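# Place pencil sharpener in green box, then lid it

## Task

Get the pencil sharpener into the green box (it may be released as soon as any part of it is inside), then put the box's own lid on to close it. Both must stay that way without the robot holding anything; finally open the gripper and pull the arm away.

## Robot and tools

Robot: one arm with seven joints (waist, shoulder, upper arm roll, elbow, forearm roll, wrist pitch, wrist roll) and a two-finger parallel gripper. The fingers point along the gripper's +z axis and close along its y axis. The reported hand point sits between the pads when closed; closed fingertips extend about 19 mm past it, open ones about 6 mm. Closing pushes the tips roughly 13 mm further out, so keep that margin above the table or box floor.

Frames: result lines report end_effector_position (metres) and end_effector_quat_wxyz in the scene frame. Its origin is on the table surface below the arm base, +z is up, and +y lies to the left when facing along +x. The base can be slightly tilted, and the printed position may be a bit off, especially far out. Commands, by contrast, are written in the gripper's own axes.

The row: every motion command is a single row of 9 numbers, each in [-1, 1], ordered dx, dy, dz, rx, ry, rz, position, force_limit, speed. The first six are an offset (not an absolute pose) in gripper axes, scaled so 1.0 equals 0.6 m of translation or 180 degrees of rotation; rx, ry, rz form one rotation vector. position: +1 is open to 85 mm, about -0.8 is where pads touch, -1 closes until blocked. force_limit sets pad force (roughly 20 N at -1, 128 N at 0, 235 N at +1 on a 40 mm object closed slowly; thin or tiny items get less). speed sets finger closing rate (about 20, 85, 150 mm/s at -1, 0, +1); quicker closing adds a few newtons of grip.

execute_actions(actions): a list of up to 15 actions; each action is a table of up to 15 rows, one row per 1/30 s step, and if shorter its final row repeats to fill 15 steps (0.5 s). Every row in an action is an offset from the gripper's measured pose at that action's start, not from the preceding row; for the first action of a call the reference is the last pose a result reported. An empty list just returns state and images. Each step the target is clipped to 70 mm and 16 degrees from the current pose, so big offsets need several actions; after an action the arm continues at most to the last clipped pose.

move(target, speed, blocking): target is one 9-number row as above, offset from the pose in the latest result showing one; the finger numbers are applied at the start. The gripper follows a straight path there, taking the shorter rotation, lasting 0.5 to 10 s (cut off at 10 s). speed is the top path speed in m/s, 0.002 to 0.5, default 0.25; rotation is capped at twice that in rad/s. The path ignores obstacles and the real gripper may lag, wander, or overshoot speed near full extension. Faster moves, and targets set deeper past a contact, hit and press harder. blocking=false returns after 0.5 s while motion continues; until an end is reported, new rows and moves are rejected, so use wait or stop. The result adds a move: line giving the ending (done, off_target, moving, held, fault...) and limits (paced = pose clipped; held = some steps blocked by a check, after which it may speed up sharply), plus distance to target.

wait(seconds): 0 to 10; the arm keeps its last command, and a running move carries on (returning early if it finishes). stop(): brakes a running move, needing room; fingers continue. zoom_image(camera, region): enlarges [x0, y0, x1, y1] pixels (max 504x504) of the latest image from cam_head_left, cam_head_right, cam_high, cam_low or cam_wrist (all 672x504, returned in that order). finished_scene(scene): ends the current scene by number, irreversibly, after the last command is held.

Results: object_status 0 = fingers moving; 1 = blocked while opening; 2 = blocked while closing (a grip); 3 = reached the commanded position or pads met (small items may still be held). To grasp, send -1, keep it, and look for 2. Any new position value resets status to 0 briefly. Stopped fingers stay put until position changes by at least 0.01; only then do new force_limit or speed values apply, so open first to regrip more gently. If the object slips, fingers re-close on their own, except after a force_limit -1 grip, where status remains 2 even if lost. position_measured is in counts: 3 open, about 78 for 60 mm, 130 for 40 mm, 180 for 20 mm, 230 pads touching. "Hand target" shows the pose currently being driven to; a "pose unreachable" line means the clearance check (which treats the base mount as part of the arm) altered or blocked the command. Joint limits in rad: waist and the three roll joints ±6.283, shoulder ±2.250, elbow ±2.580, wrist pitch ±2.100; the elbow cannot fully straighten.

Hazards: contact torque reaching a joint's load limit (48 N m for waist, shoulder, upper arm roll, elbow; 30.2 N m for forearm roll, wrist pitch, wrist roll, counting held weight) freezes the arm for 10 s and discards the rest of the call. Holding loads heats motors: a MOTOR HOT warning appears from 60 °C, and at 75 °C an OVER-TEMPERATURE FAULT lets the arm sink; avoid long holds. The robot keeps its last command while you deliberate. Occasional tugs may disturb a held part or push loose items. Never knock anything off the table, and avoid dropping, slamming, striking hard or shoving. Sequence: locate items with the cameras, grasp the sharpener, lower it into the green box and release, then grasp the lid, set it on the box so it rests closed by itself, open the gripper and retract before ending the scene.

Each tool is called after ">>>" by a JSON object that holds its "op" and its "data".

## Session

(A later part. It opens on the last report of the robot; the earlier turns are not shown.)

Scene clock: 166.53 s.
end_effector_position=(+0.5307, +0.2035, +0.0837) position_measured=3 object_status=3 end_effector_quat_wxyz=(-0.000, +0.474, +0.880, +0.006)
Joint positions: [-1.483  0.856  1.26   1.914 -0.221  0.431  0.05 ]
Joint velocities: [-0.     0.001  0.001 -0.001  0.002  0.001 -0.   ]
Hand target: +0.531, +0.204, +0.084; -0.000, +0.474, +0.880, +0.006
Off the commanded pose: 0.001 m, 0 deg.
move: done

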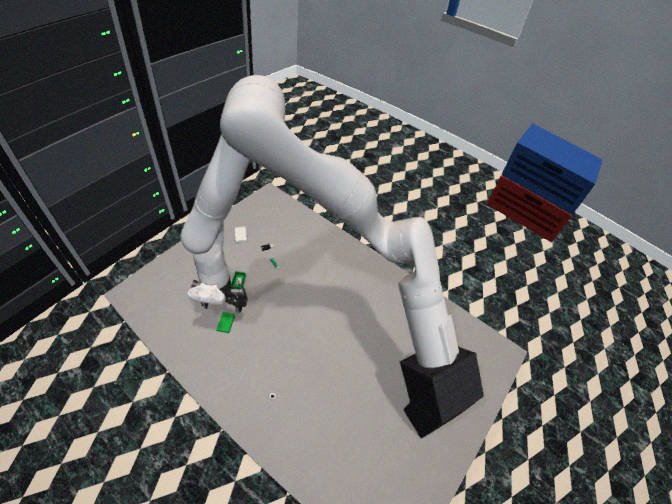

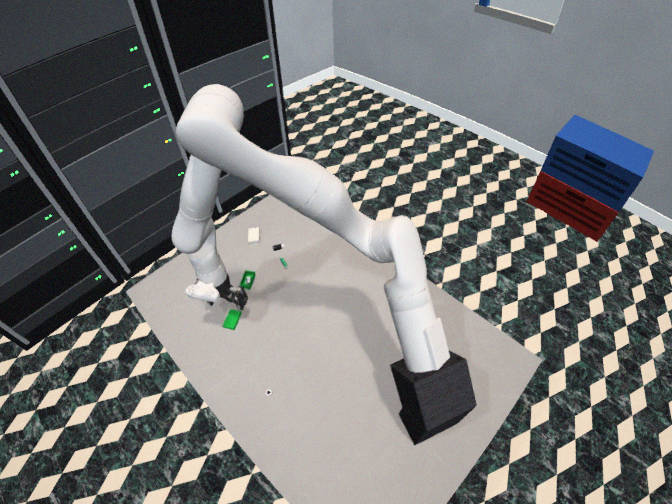

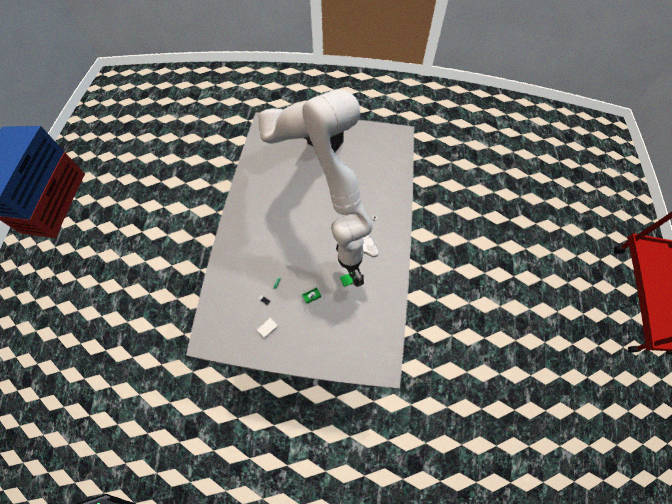

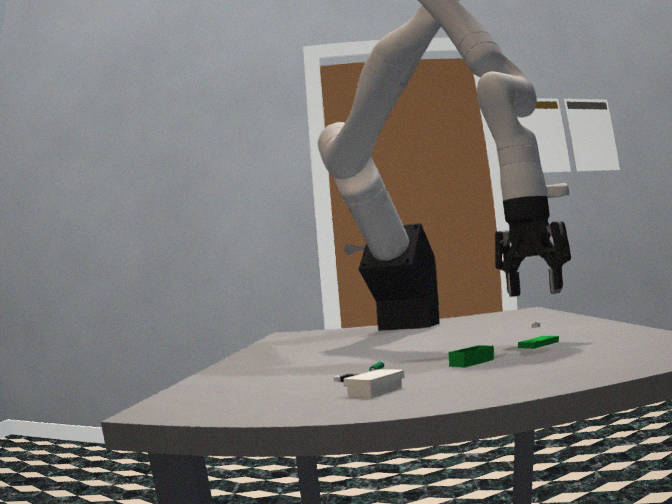

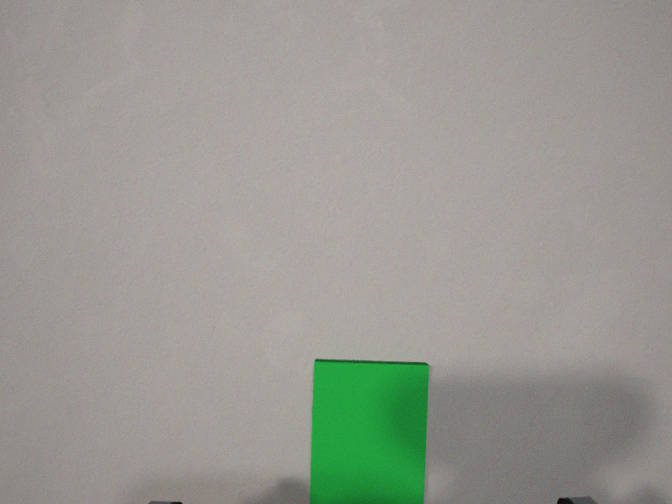

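>>> {"op": "move", "data": {"target": [0,0,0.111,0,0,0,0.5,0,0], "speed": 0.06}}

>>> {"op": "move", "data": {"target": [0,0,0,0,0,0,-1,-0.6,-0.5]}}

>>> {"op": "move", "data": {"target": [0,0,-0.08,0,0,0,-1,-0.6,-0.5], "speed": 0.06}}

Scene clock: 173.03 s.
end_effector_position=(+0.5310, +0.2045, +0.0173) position_measured=66 object_status=3 end_effector_quat_wxyz=(+0.000, +0.474, +0.880, +0.007)
Joint positions: [-1.297  0.915  1.118  1.894 -0.258  0.294  0.082]
Joint velocities: [ 0.008  0.003  0.001 -0.001 -0.001 -0.002  0.001]
Hand target: +0.531, +0.204, +0.017; +0.000, +0.474, +0.880, +0.006
Off the commanded pose: 0.000 m, 0 deg.
move: done

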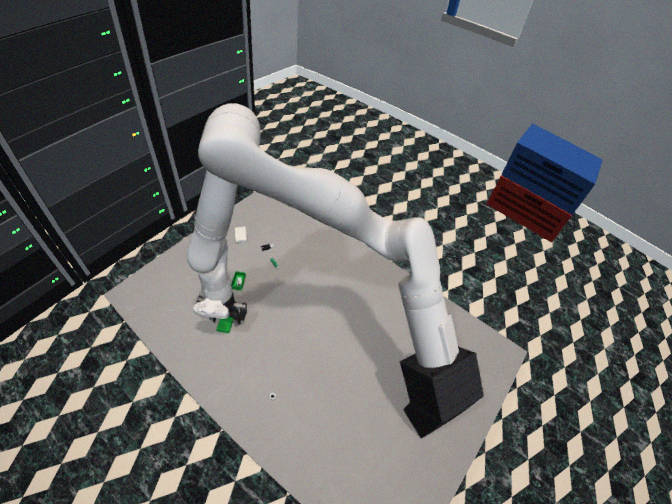

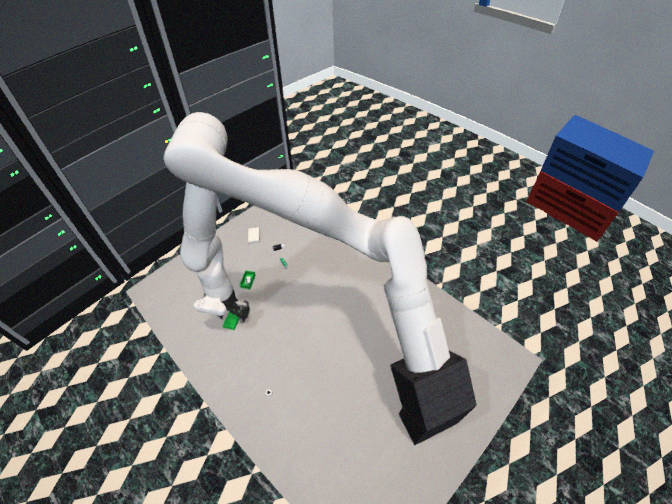

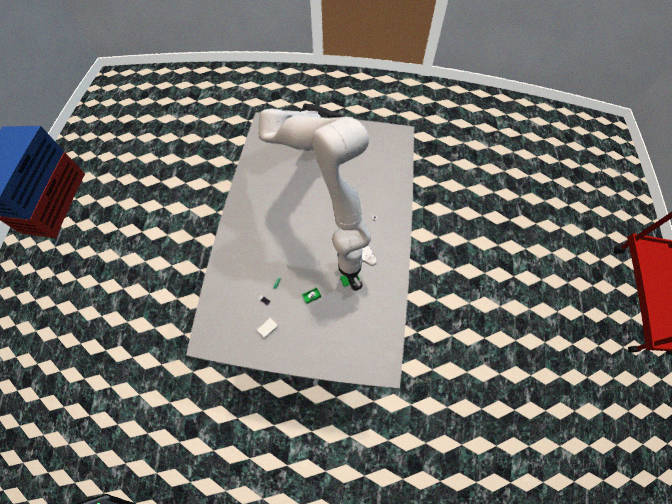

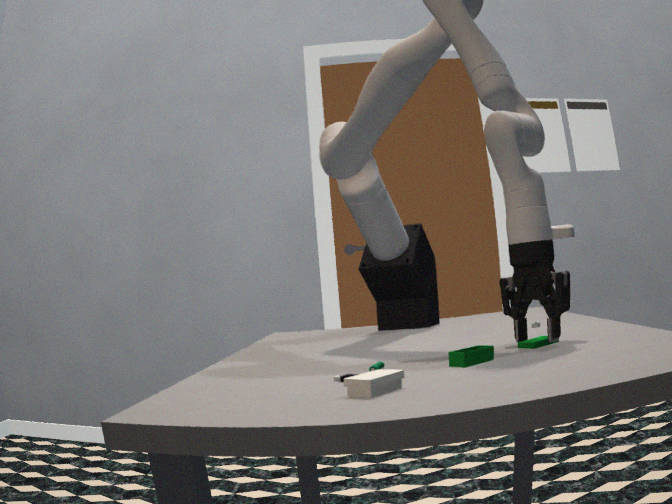

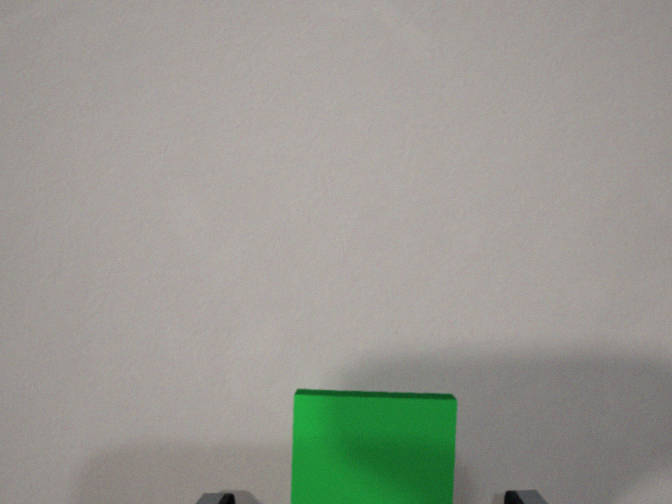

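Scene clock: 173.83 s.
end_effector_position=(+0.5311, +0.2045, +0.0177) position_measured=140 object_status=2 end_effector_quat_wxyz=(-0.000, +0.474, +0.880, +0.007)
Joint positions: [-1.297  0.914  1.119  1.894 -0.258  0.294  0.082]
Joint velocities: [ 0.    -0.001  0.    -0.001 -0.    -0.    -0.002]
Hand target: +0.531, +0.204, +0.017; +0.000, +0.474, +0.880, +0.007
Off the commanded pose: 0.000 m, 0 deg.
move: done

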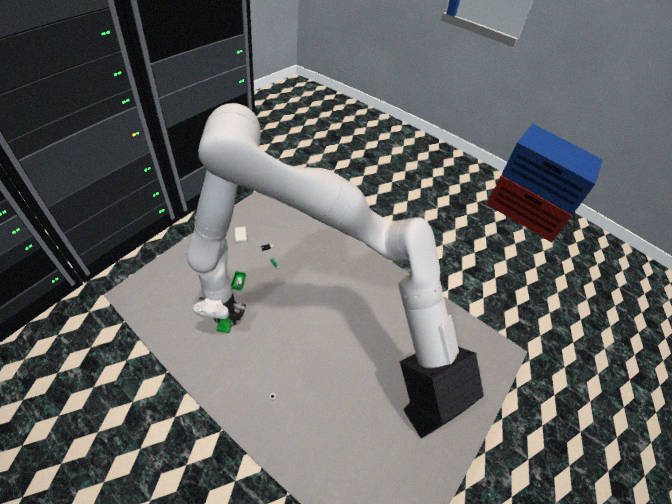

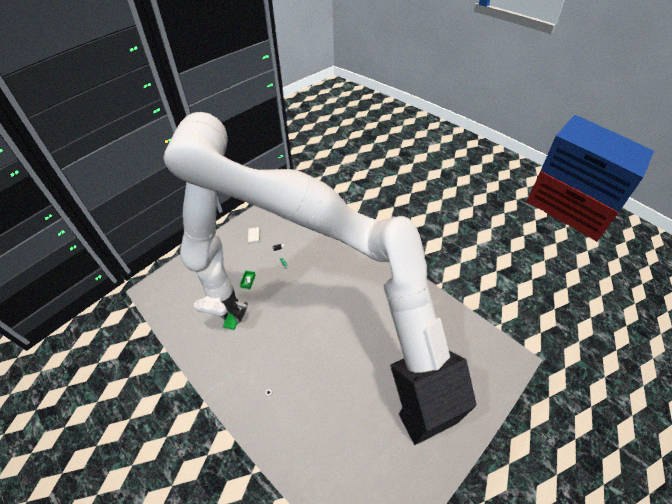

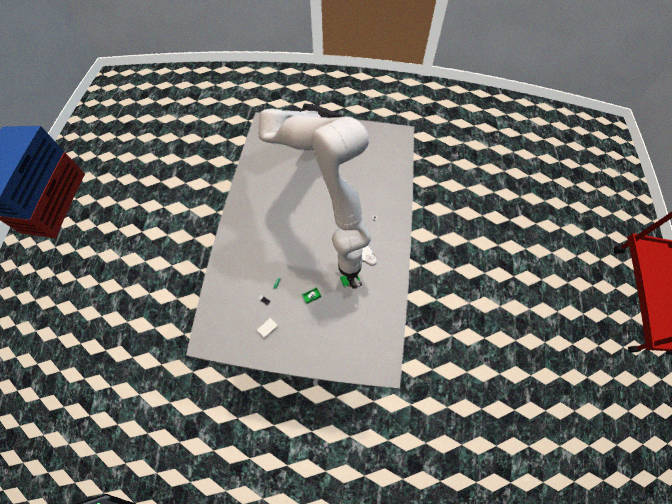

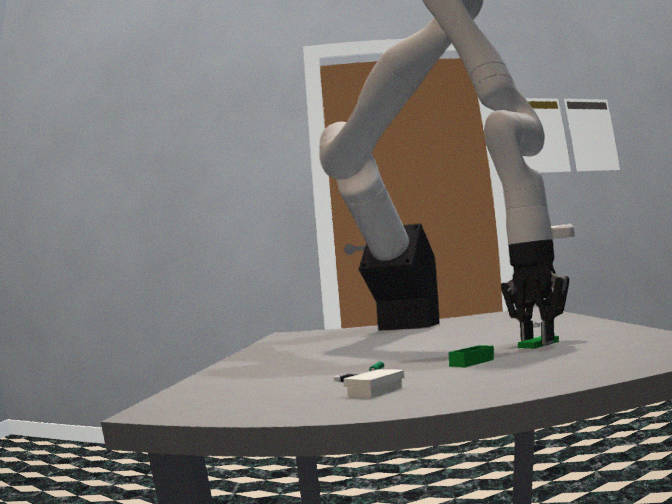

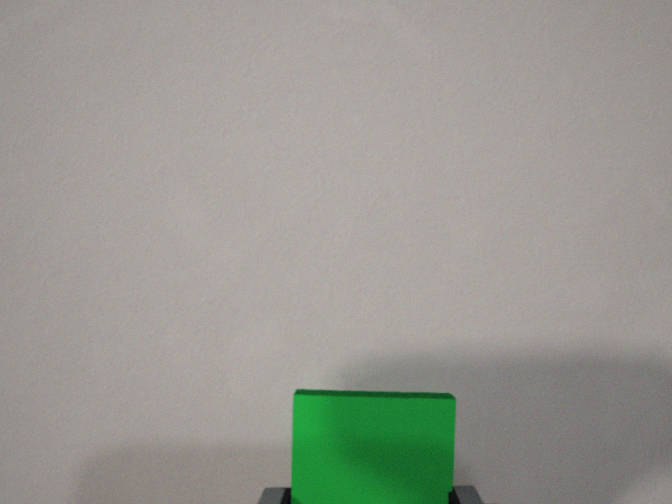

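Scene clock: 174.93 s.
end_effector_position=(+0.5309, +0.2037, +0.0654) position_measured=140 object_status=2 end_effector_quat_wxyz=(-0.000, +0.474, +0.880, +0.007)
Joint positions: [-1.431  0.87   1.22   1.912 -0.233  0.391  0.06 ]
Joint velocities: [-0.008 -0.001 -0.    -0.001  0.001  0.001 -0.   ]
Hand target: +0.531, +0.204, +0.066; -0.000, +0.474, +0.880, +0.007
Off the commanded pose: 0.000 m, 0 deg.
move: done

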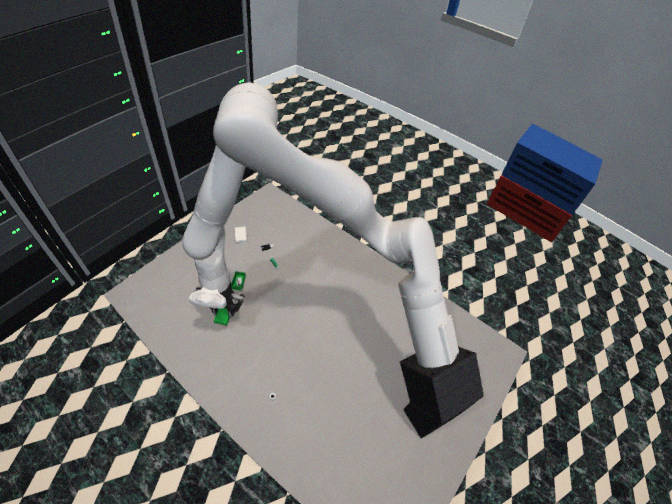

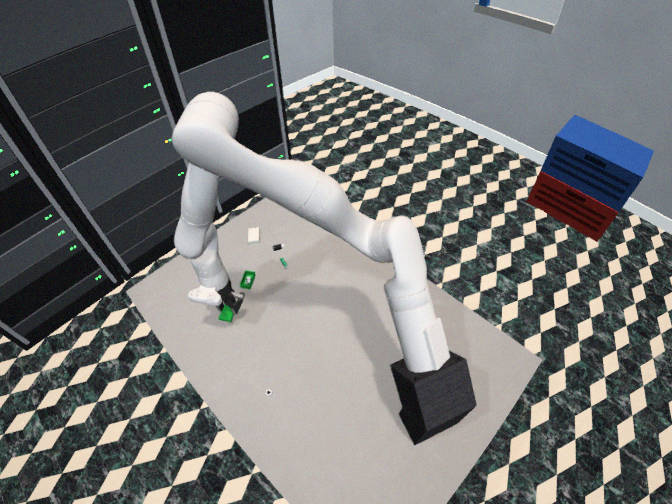

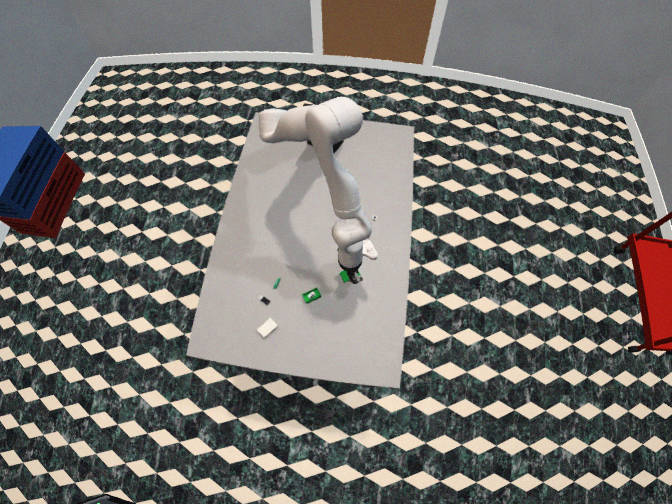

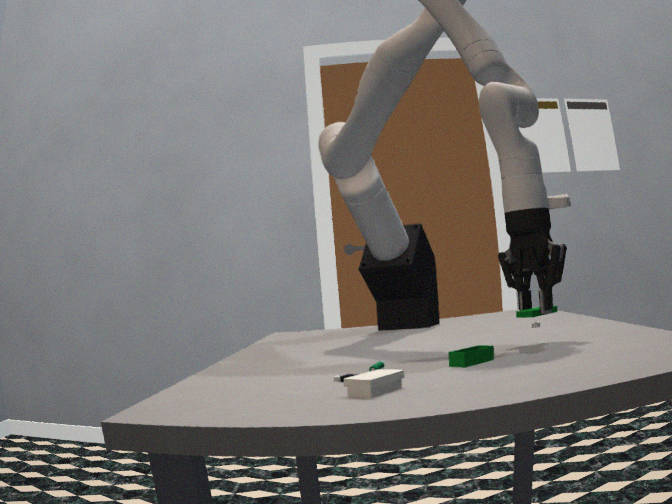

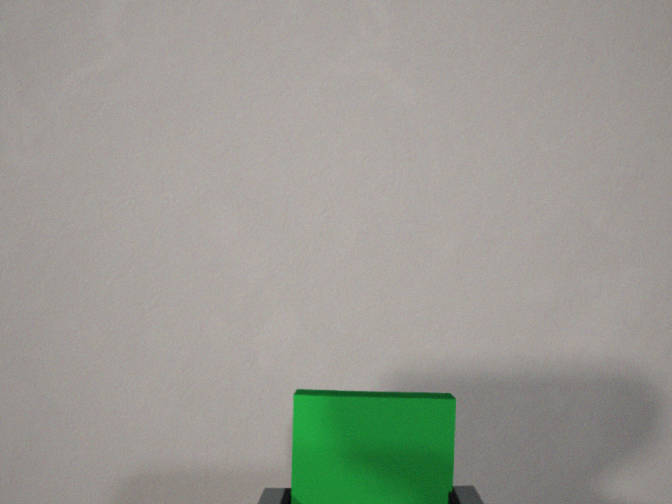

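>>> {"op": "move", "data": {"target": [-0.247,-0.003,0,0,0,0,-1,-0.6,-0.5], "speed": 0.15}}

Scene clock: 192.20 s.
end_effector_position=(+0.6110, +0.0794, +0.0642) position_measured=140 object_status=2 end_effector_quat_wxyz=(-0.000, +0.474, +0.880, +0.006)
Joint positions: [-1.261  0.607  1.282  1.888 -0.102  0.403  0.278]
Joint velocities: [ 0.005 -0.006  0.001 -0.001 -0.001  0.     0.003]
Hand target: +0.611, +0.079, +0.064; -0.000, +0.474, +0.880, +0.006
Off the commanded pose: 0.001 m, 0 deg.
move: done

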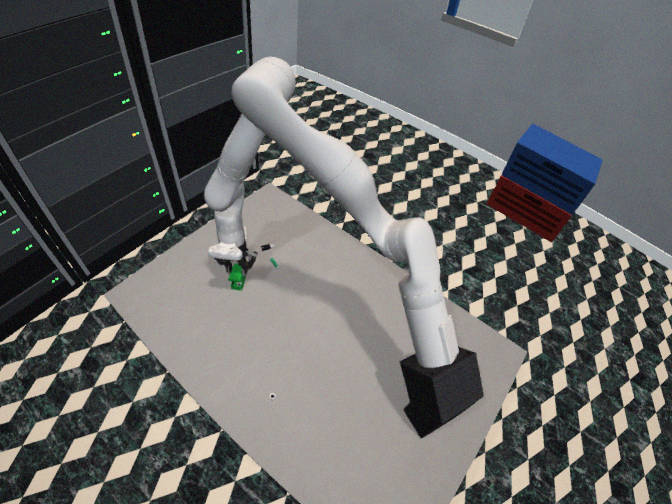

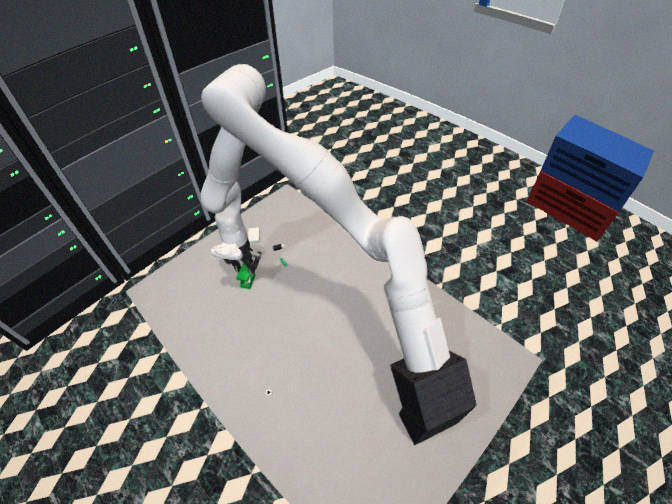

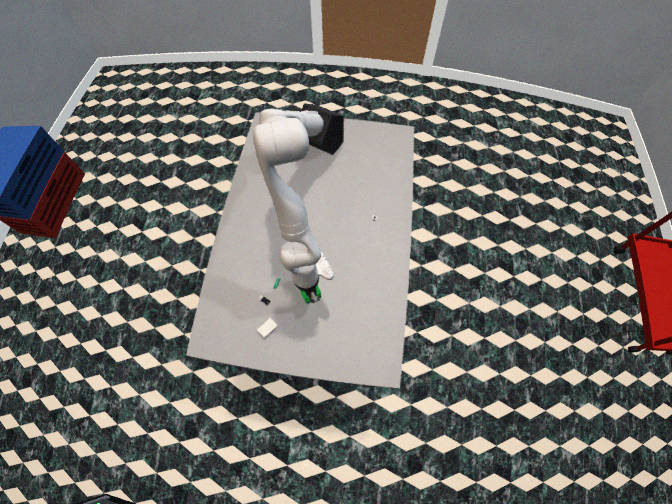

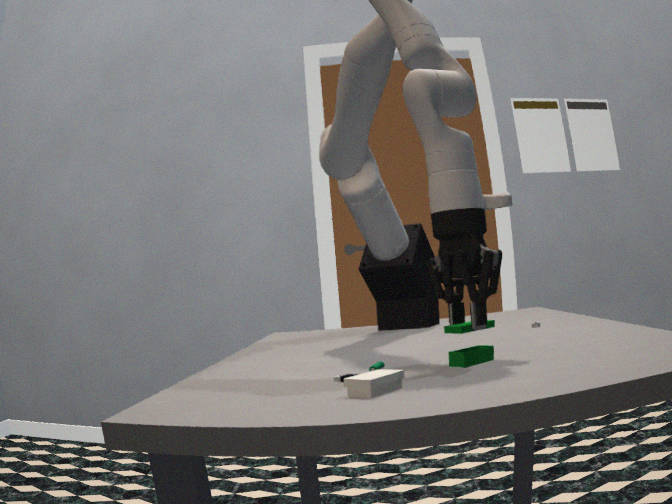

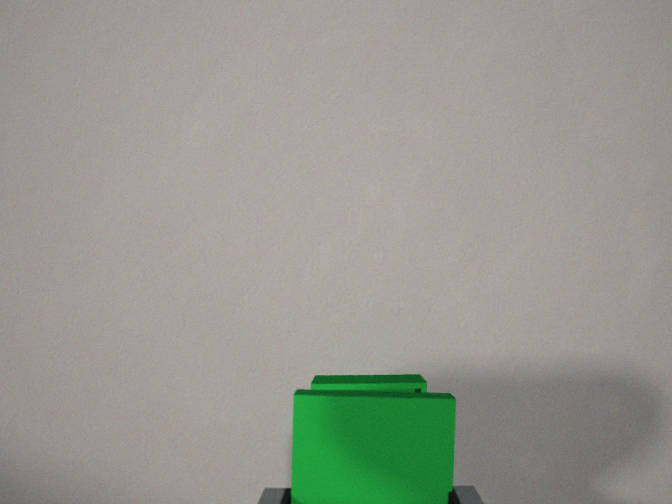

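>>> {"op": "move", "data": {"target": [0,-0.002,0.045,0,0,0,-1,-0.6,-0.5], "speed": 0.03}}

>>> {"op": "zoom_image", "data": {"camera": "cam_low", "region": [400,280,540,385]}}

Scene clock: 198.67 s.
end_effector_position=(+0.6107, +0.0799, +0.0378) position_measured=140 object_status=2 end_effector_quat_wxyz=(+0.000, +0.474, +0.881, +0.007)
Joint positions: [-1.164  0.631  1.201  1.884 -0.124  0.345  0.297]
Joint velocities: [ 0.002 -0.002 -0.002 -0.004 -0.001 -0.001 -0.   ]
Hand target: +0.610, +0.079, +0.037; -0.000, +0.474, +0.881, +0.006
Off the commanded pose: 0.001 m, 0 deg.
move: done

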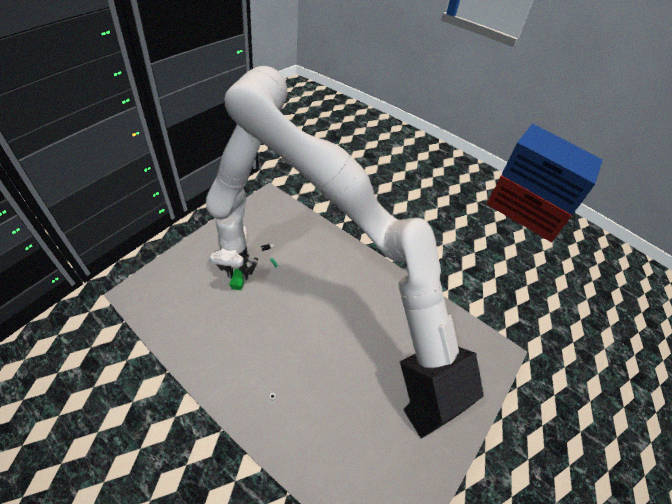

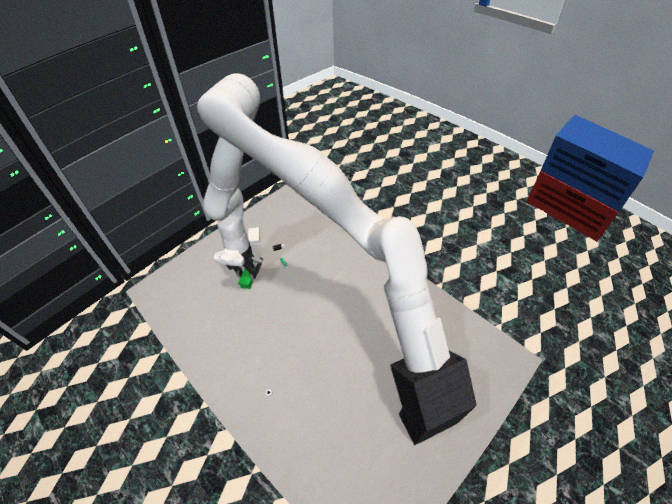

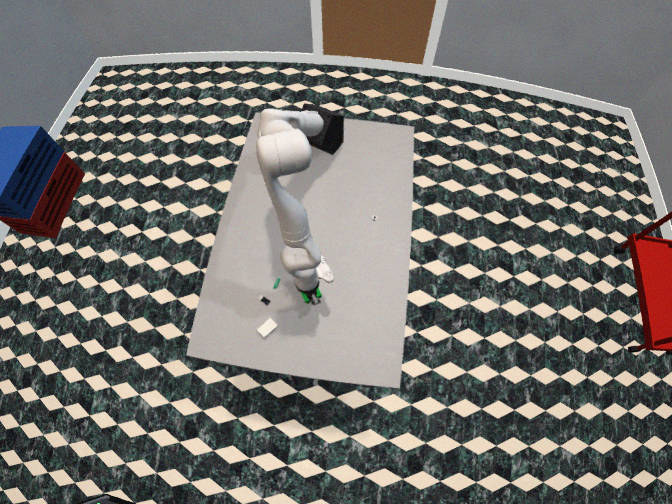

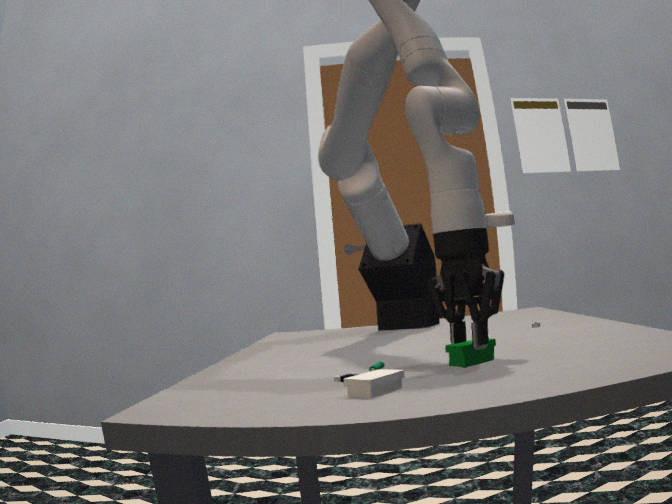

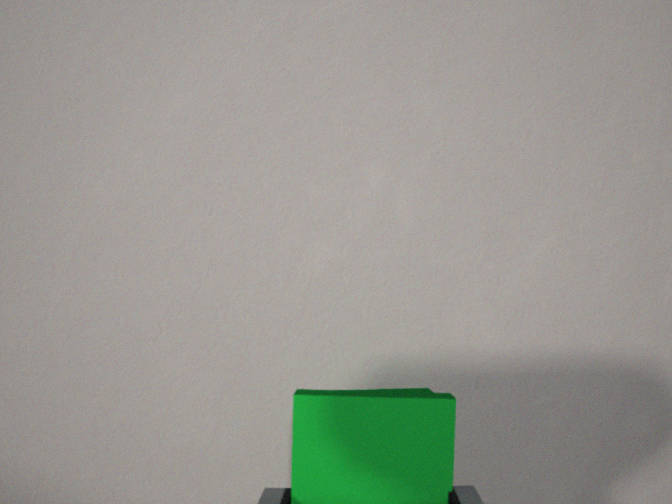

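Region (400, 280, 540, 385) of cam_low's 672x504 image, scaled by 3.600, with more detail than that image has; it fills the top 378 rows of this view, and the rest is white.

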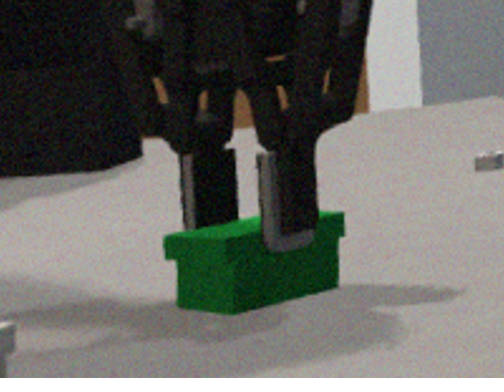

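>>> {"op": "move", "data": {"target": [0.0035,-0.001,0,0,0,0,-1,-0.6,-0.5], "speed": 0.02}}

>>> {"op": "move", "data": {"target": [0,0,0.009,0,0,0,-1,-0.6,-0.5], "speed": 0.01}}

>>> {"op": "zoom_image", "data": {"camera": "cam_low", "region": [400,280,540,385]}}

Scene clock: 204.80 s.
end_effector_position=(+0.6094, +0.0813, +0.0379) position_measured=140 object_status=2 end_effector_quat_wxyz=(+0.000, +0.474, +0.881, +0.008)
Joint positions: [-1.168  0.633  1.202  1.887 -0.126  0.342  0.294]
Joint velocities: [-0.     0.002  0.     0.    -0.    -0.001 -0.002]
Hand target: +0.609, +0.081, +0.038; +0.000, +0.474, +0.881, +0.007
Off the commanded pose: 0.000 m, 0 deg.
move: done

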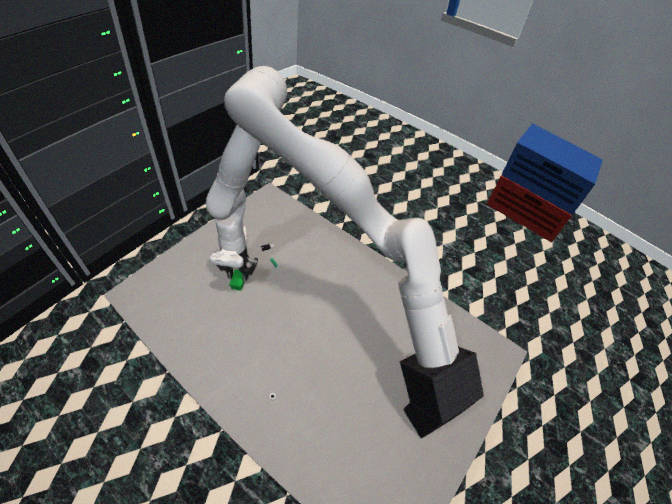

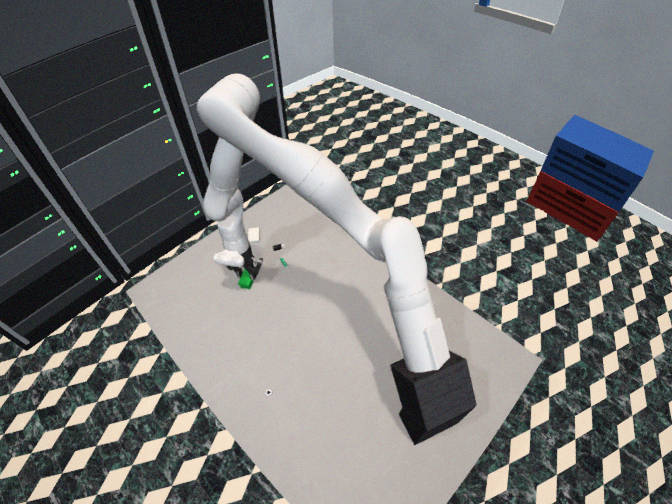

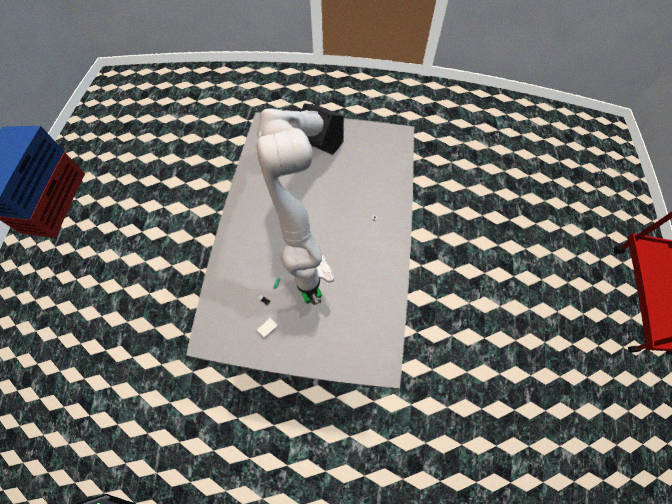

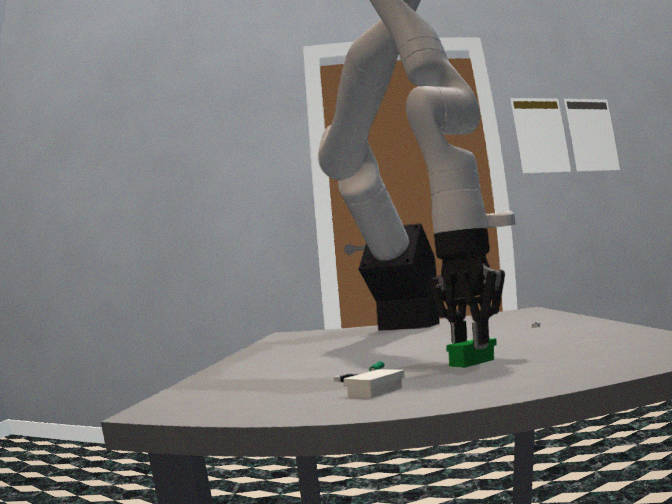

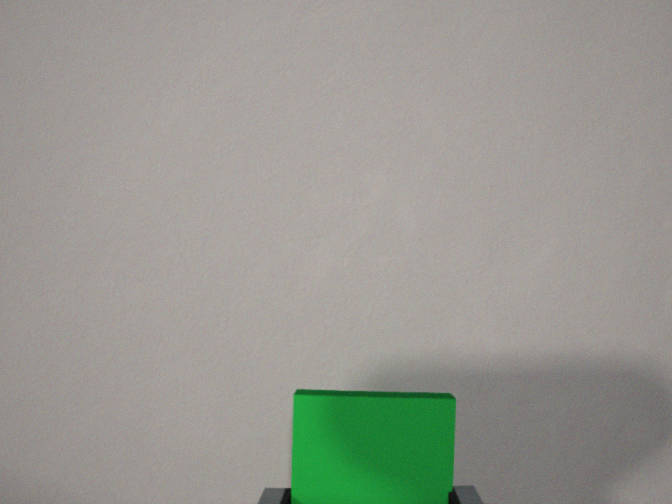

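Scene clock: 205.57 s.
end_effector_position=(+0.6101, +0.0816, +0.0344) position_measured=140 object_status=2 end_effector_quat_wxyz=(-0.000, +0.474, +0.880, +0.009)
Joint positions: [-1.154  0.634  1.189  1.885 -0.129  0.334  0.297]
Joint velocities: [ 0.001 -0.002 -0.002 -0.     0.001 -0.001 -0.001]
Hand target: +0.609, +0.081, +0.033; +0.000, +0.474, +0.881, +0.007
Off the commanded pose: 0.002 m, 0 deg.
move: done

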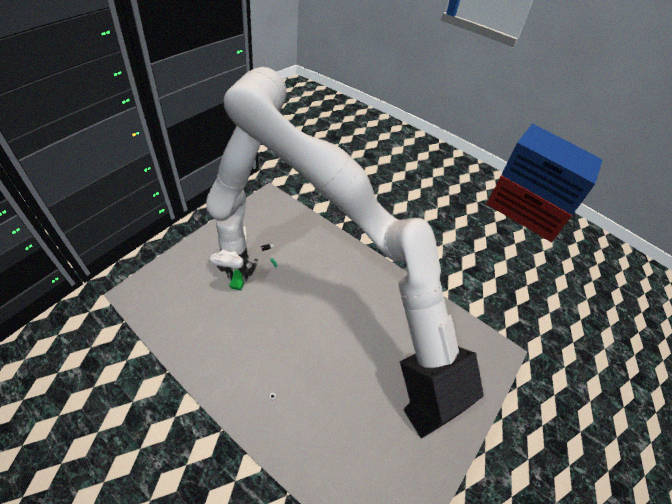

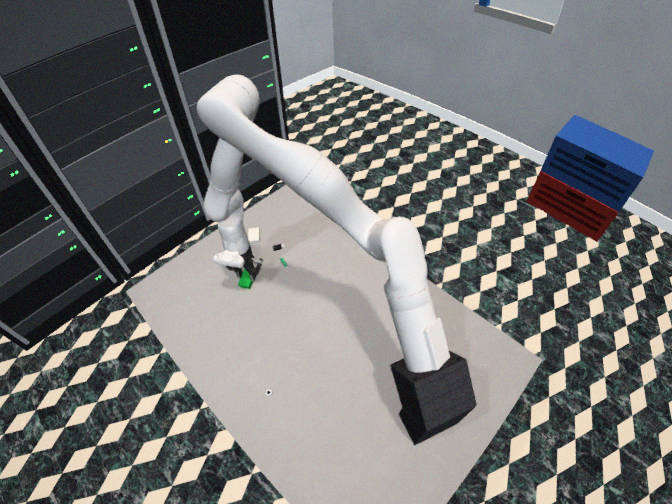

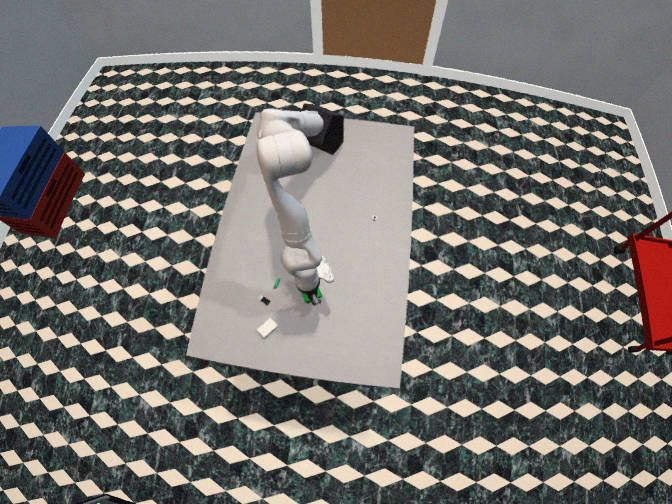

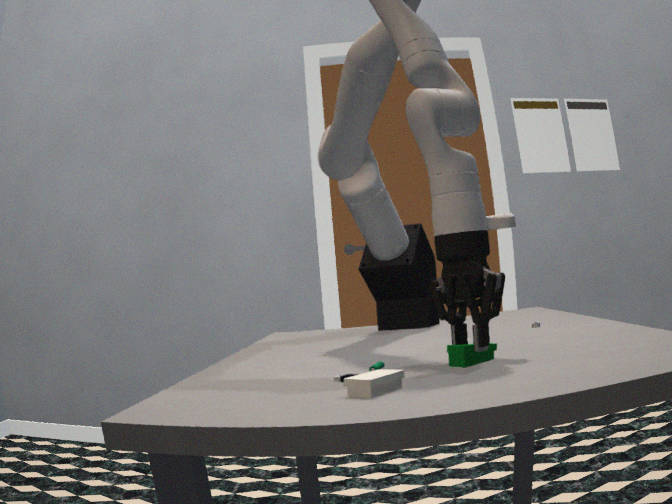

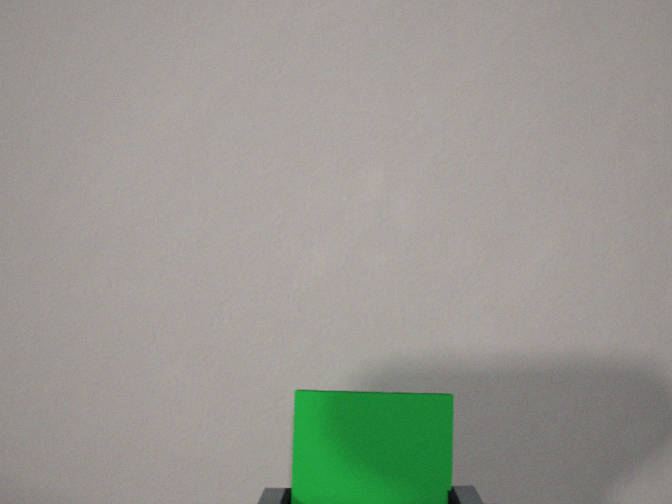

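Region (400, 280, 540, 385) of cam_low's 672x504 image, scaled by 3.600, with more detail than that image has; it fills the top 378 rows of this view, and the rest is white.

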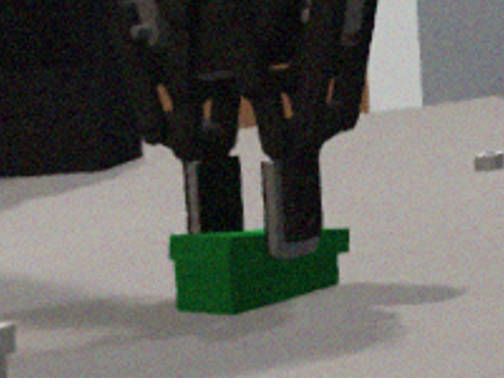

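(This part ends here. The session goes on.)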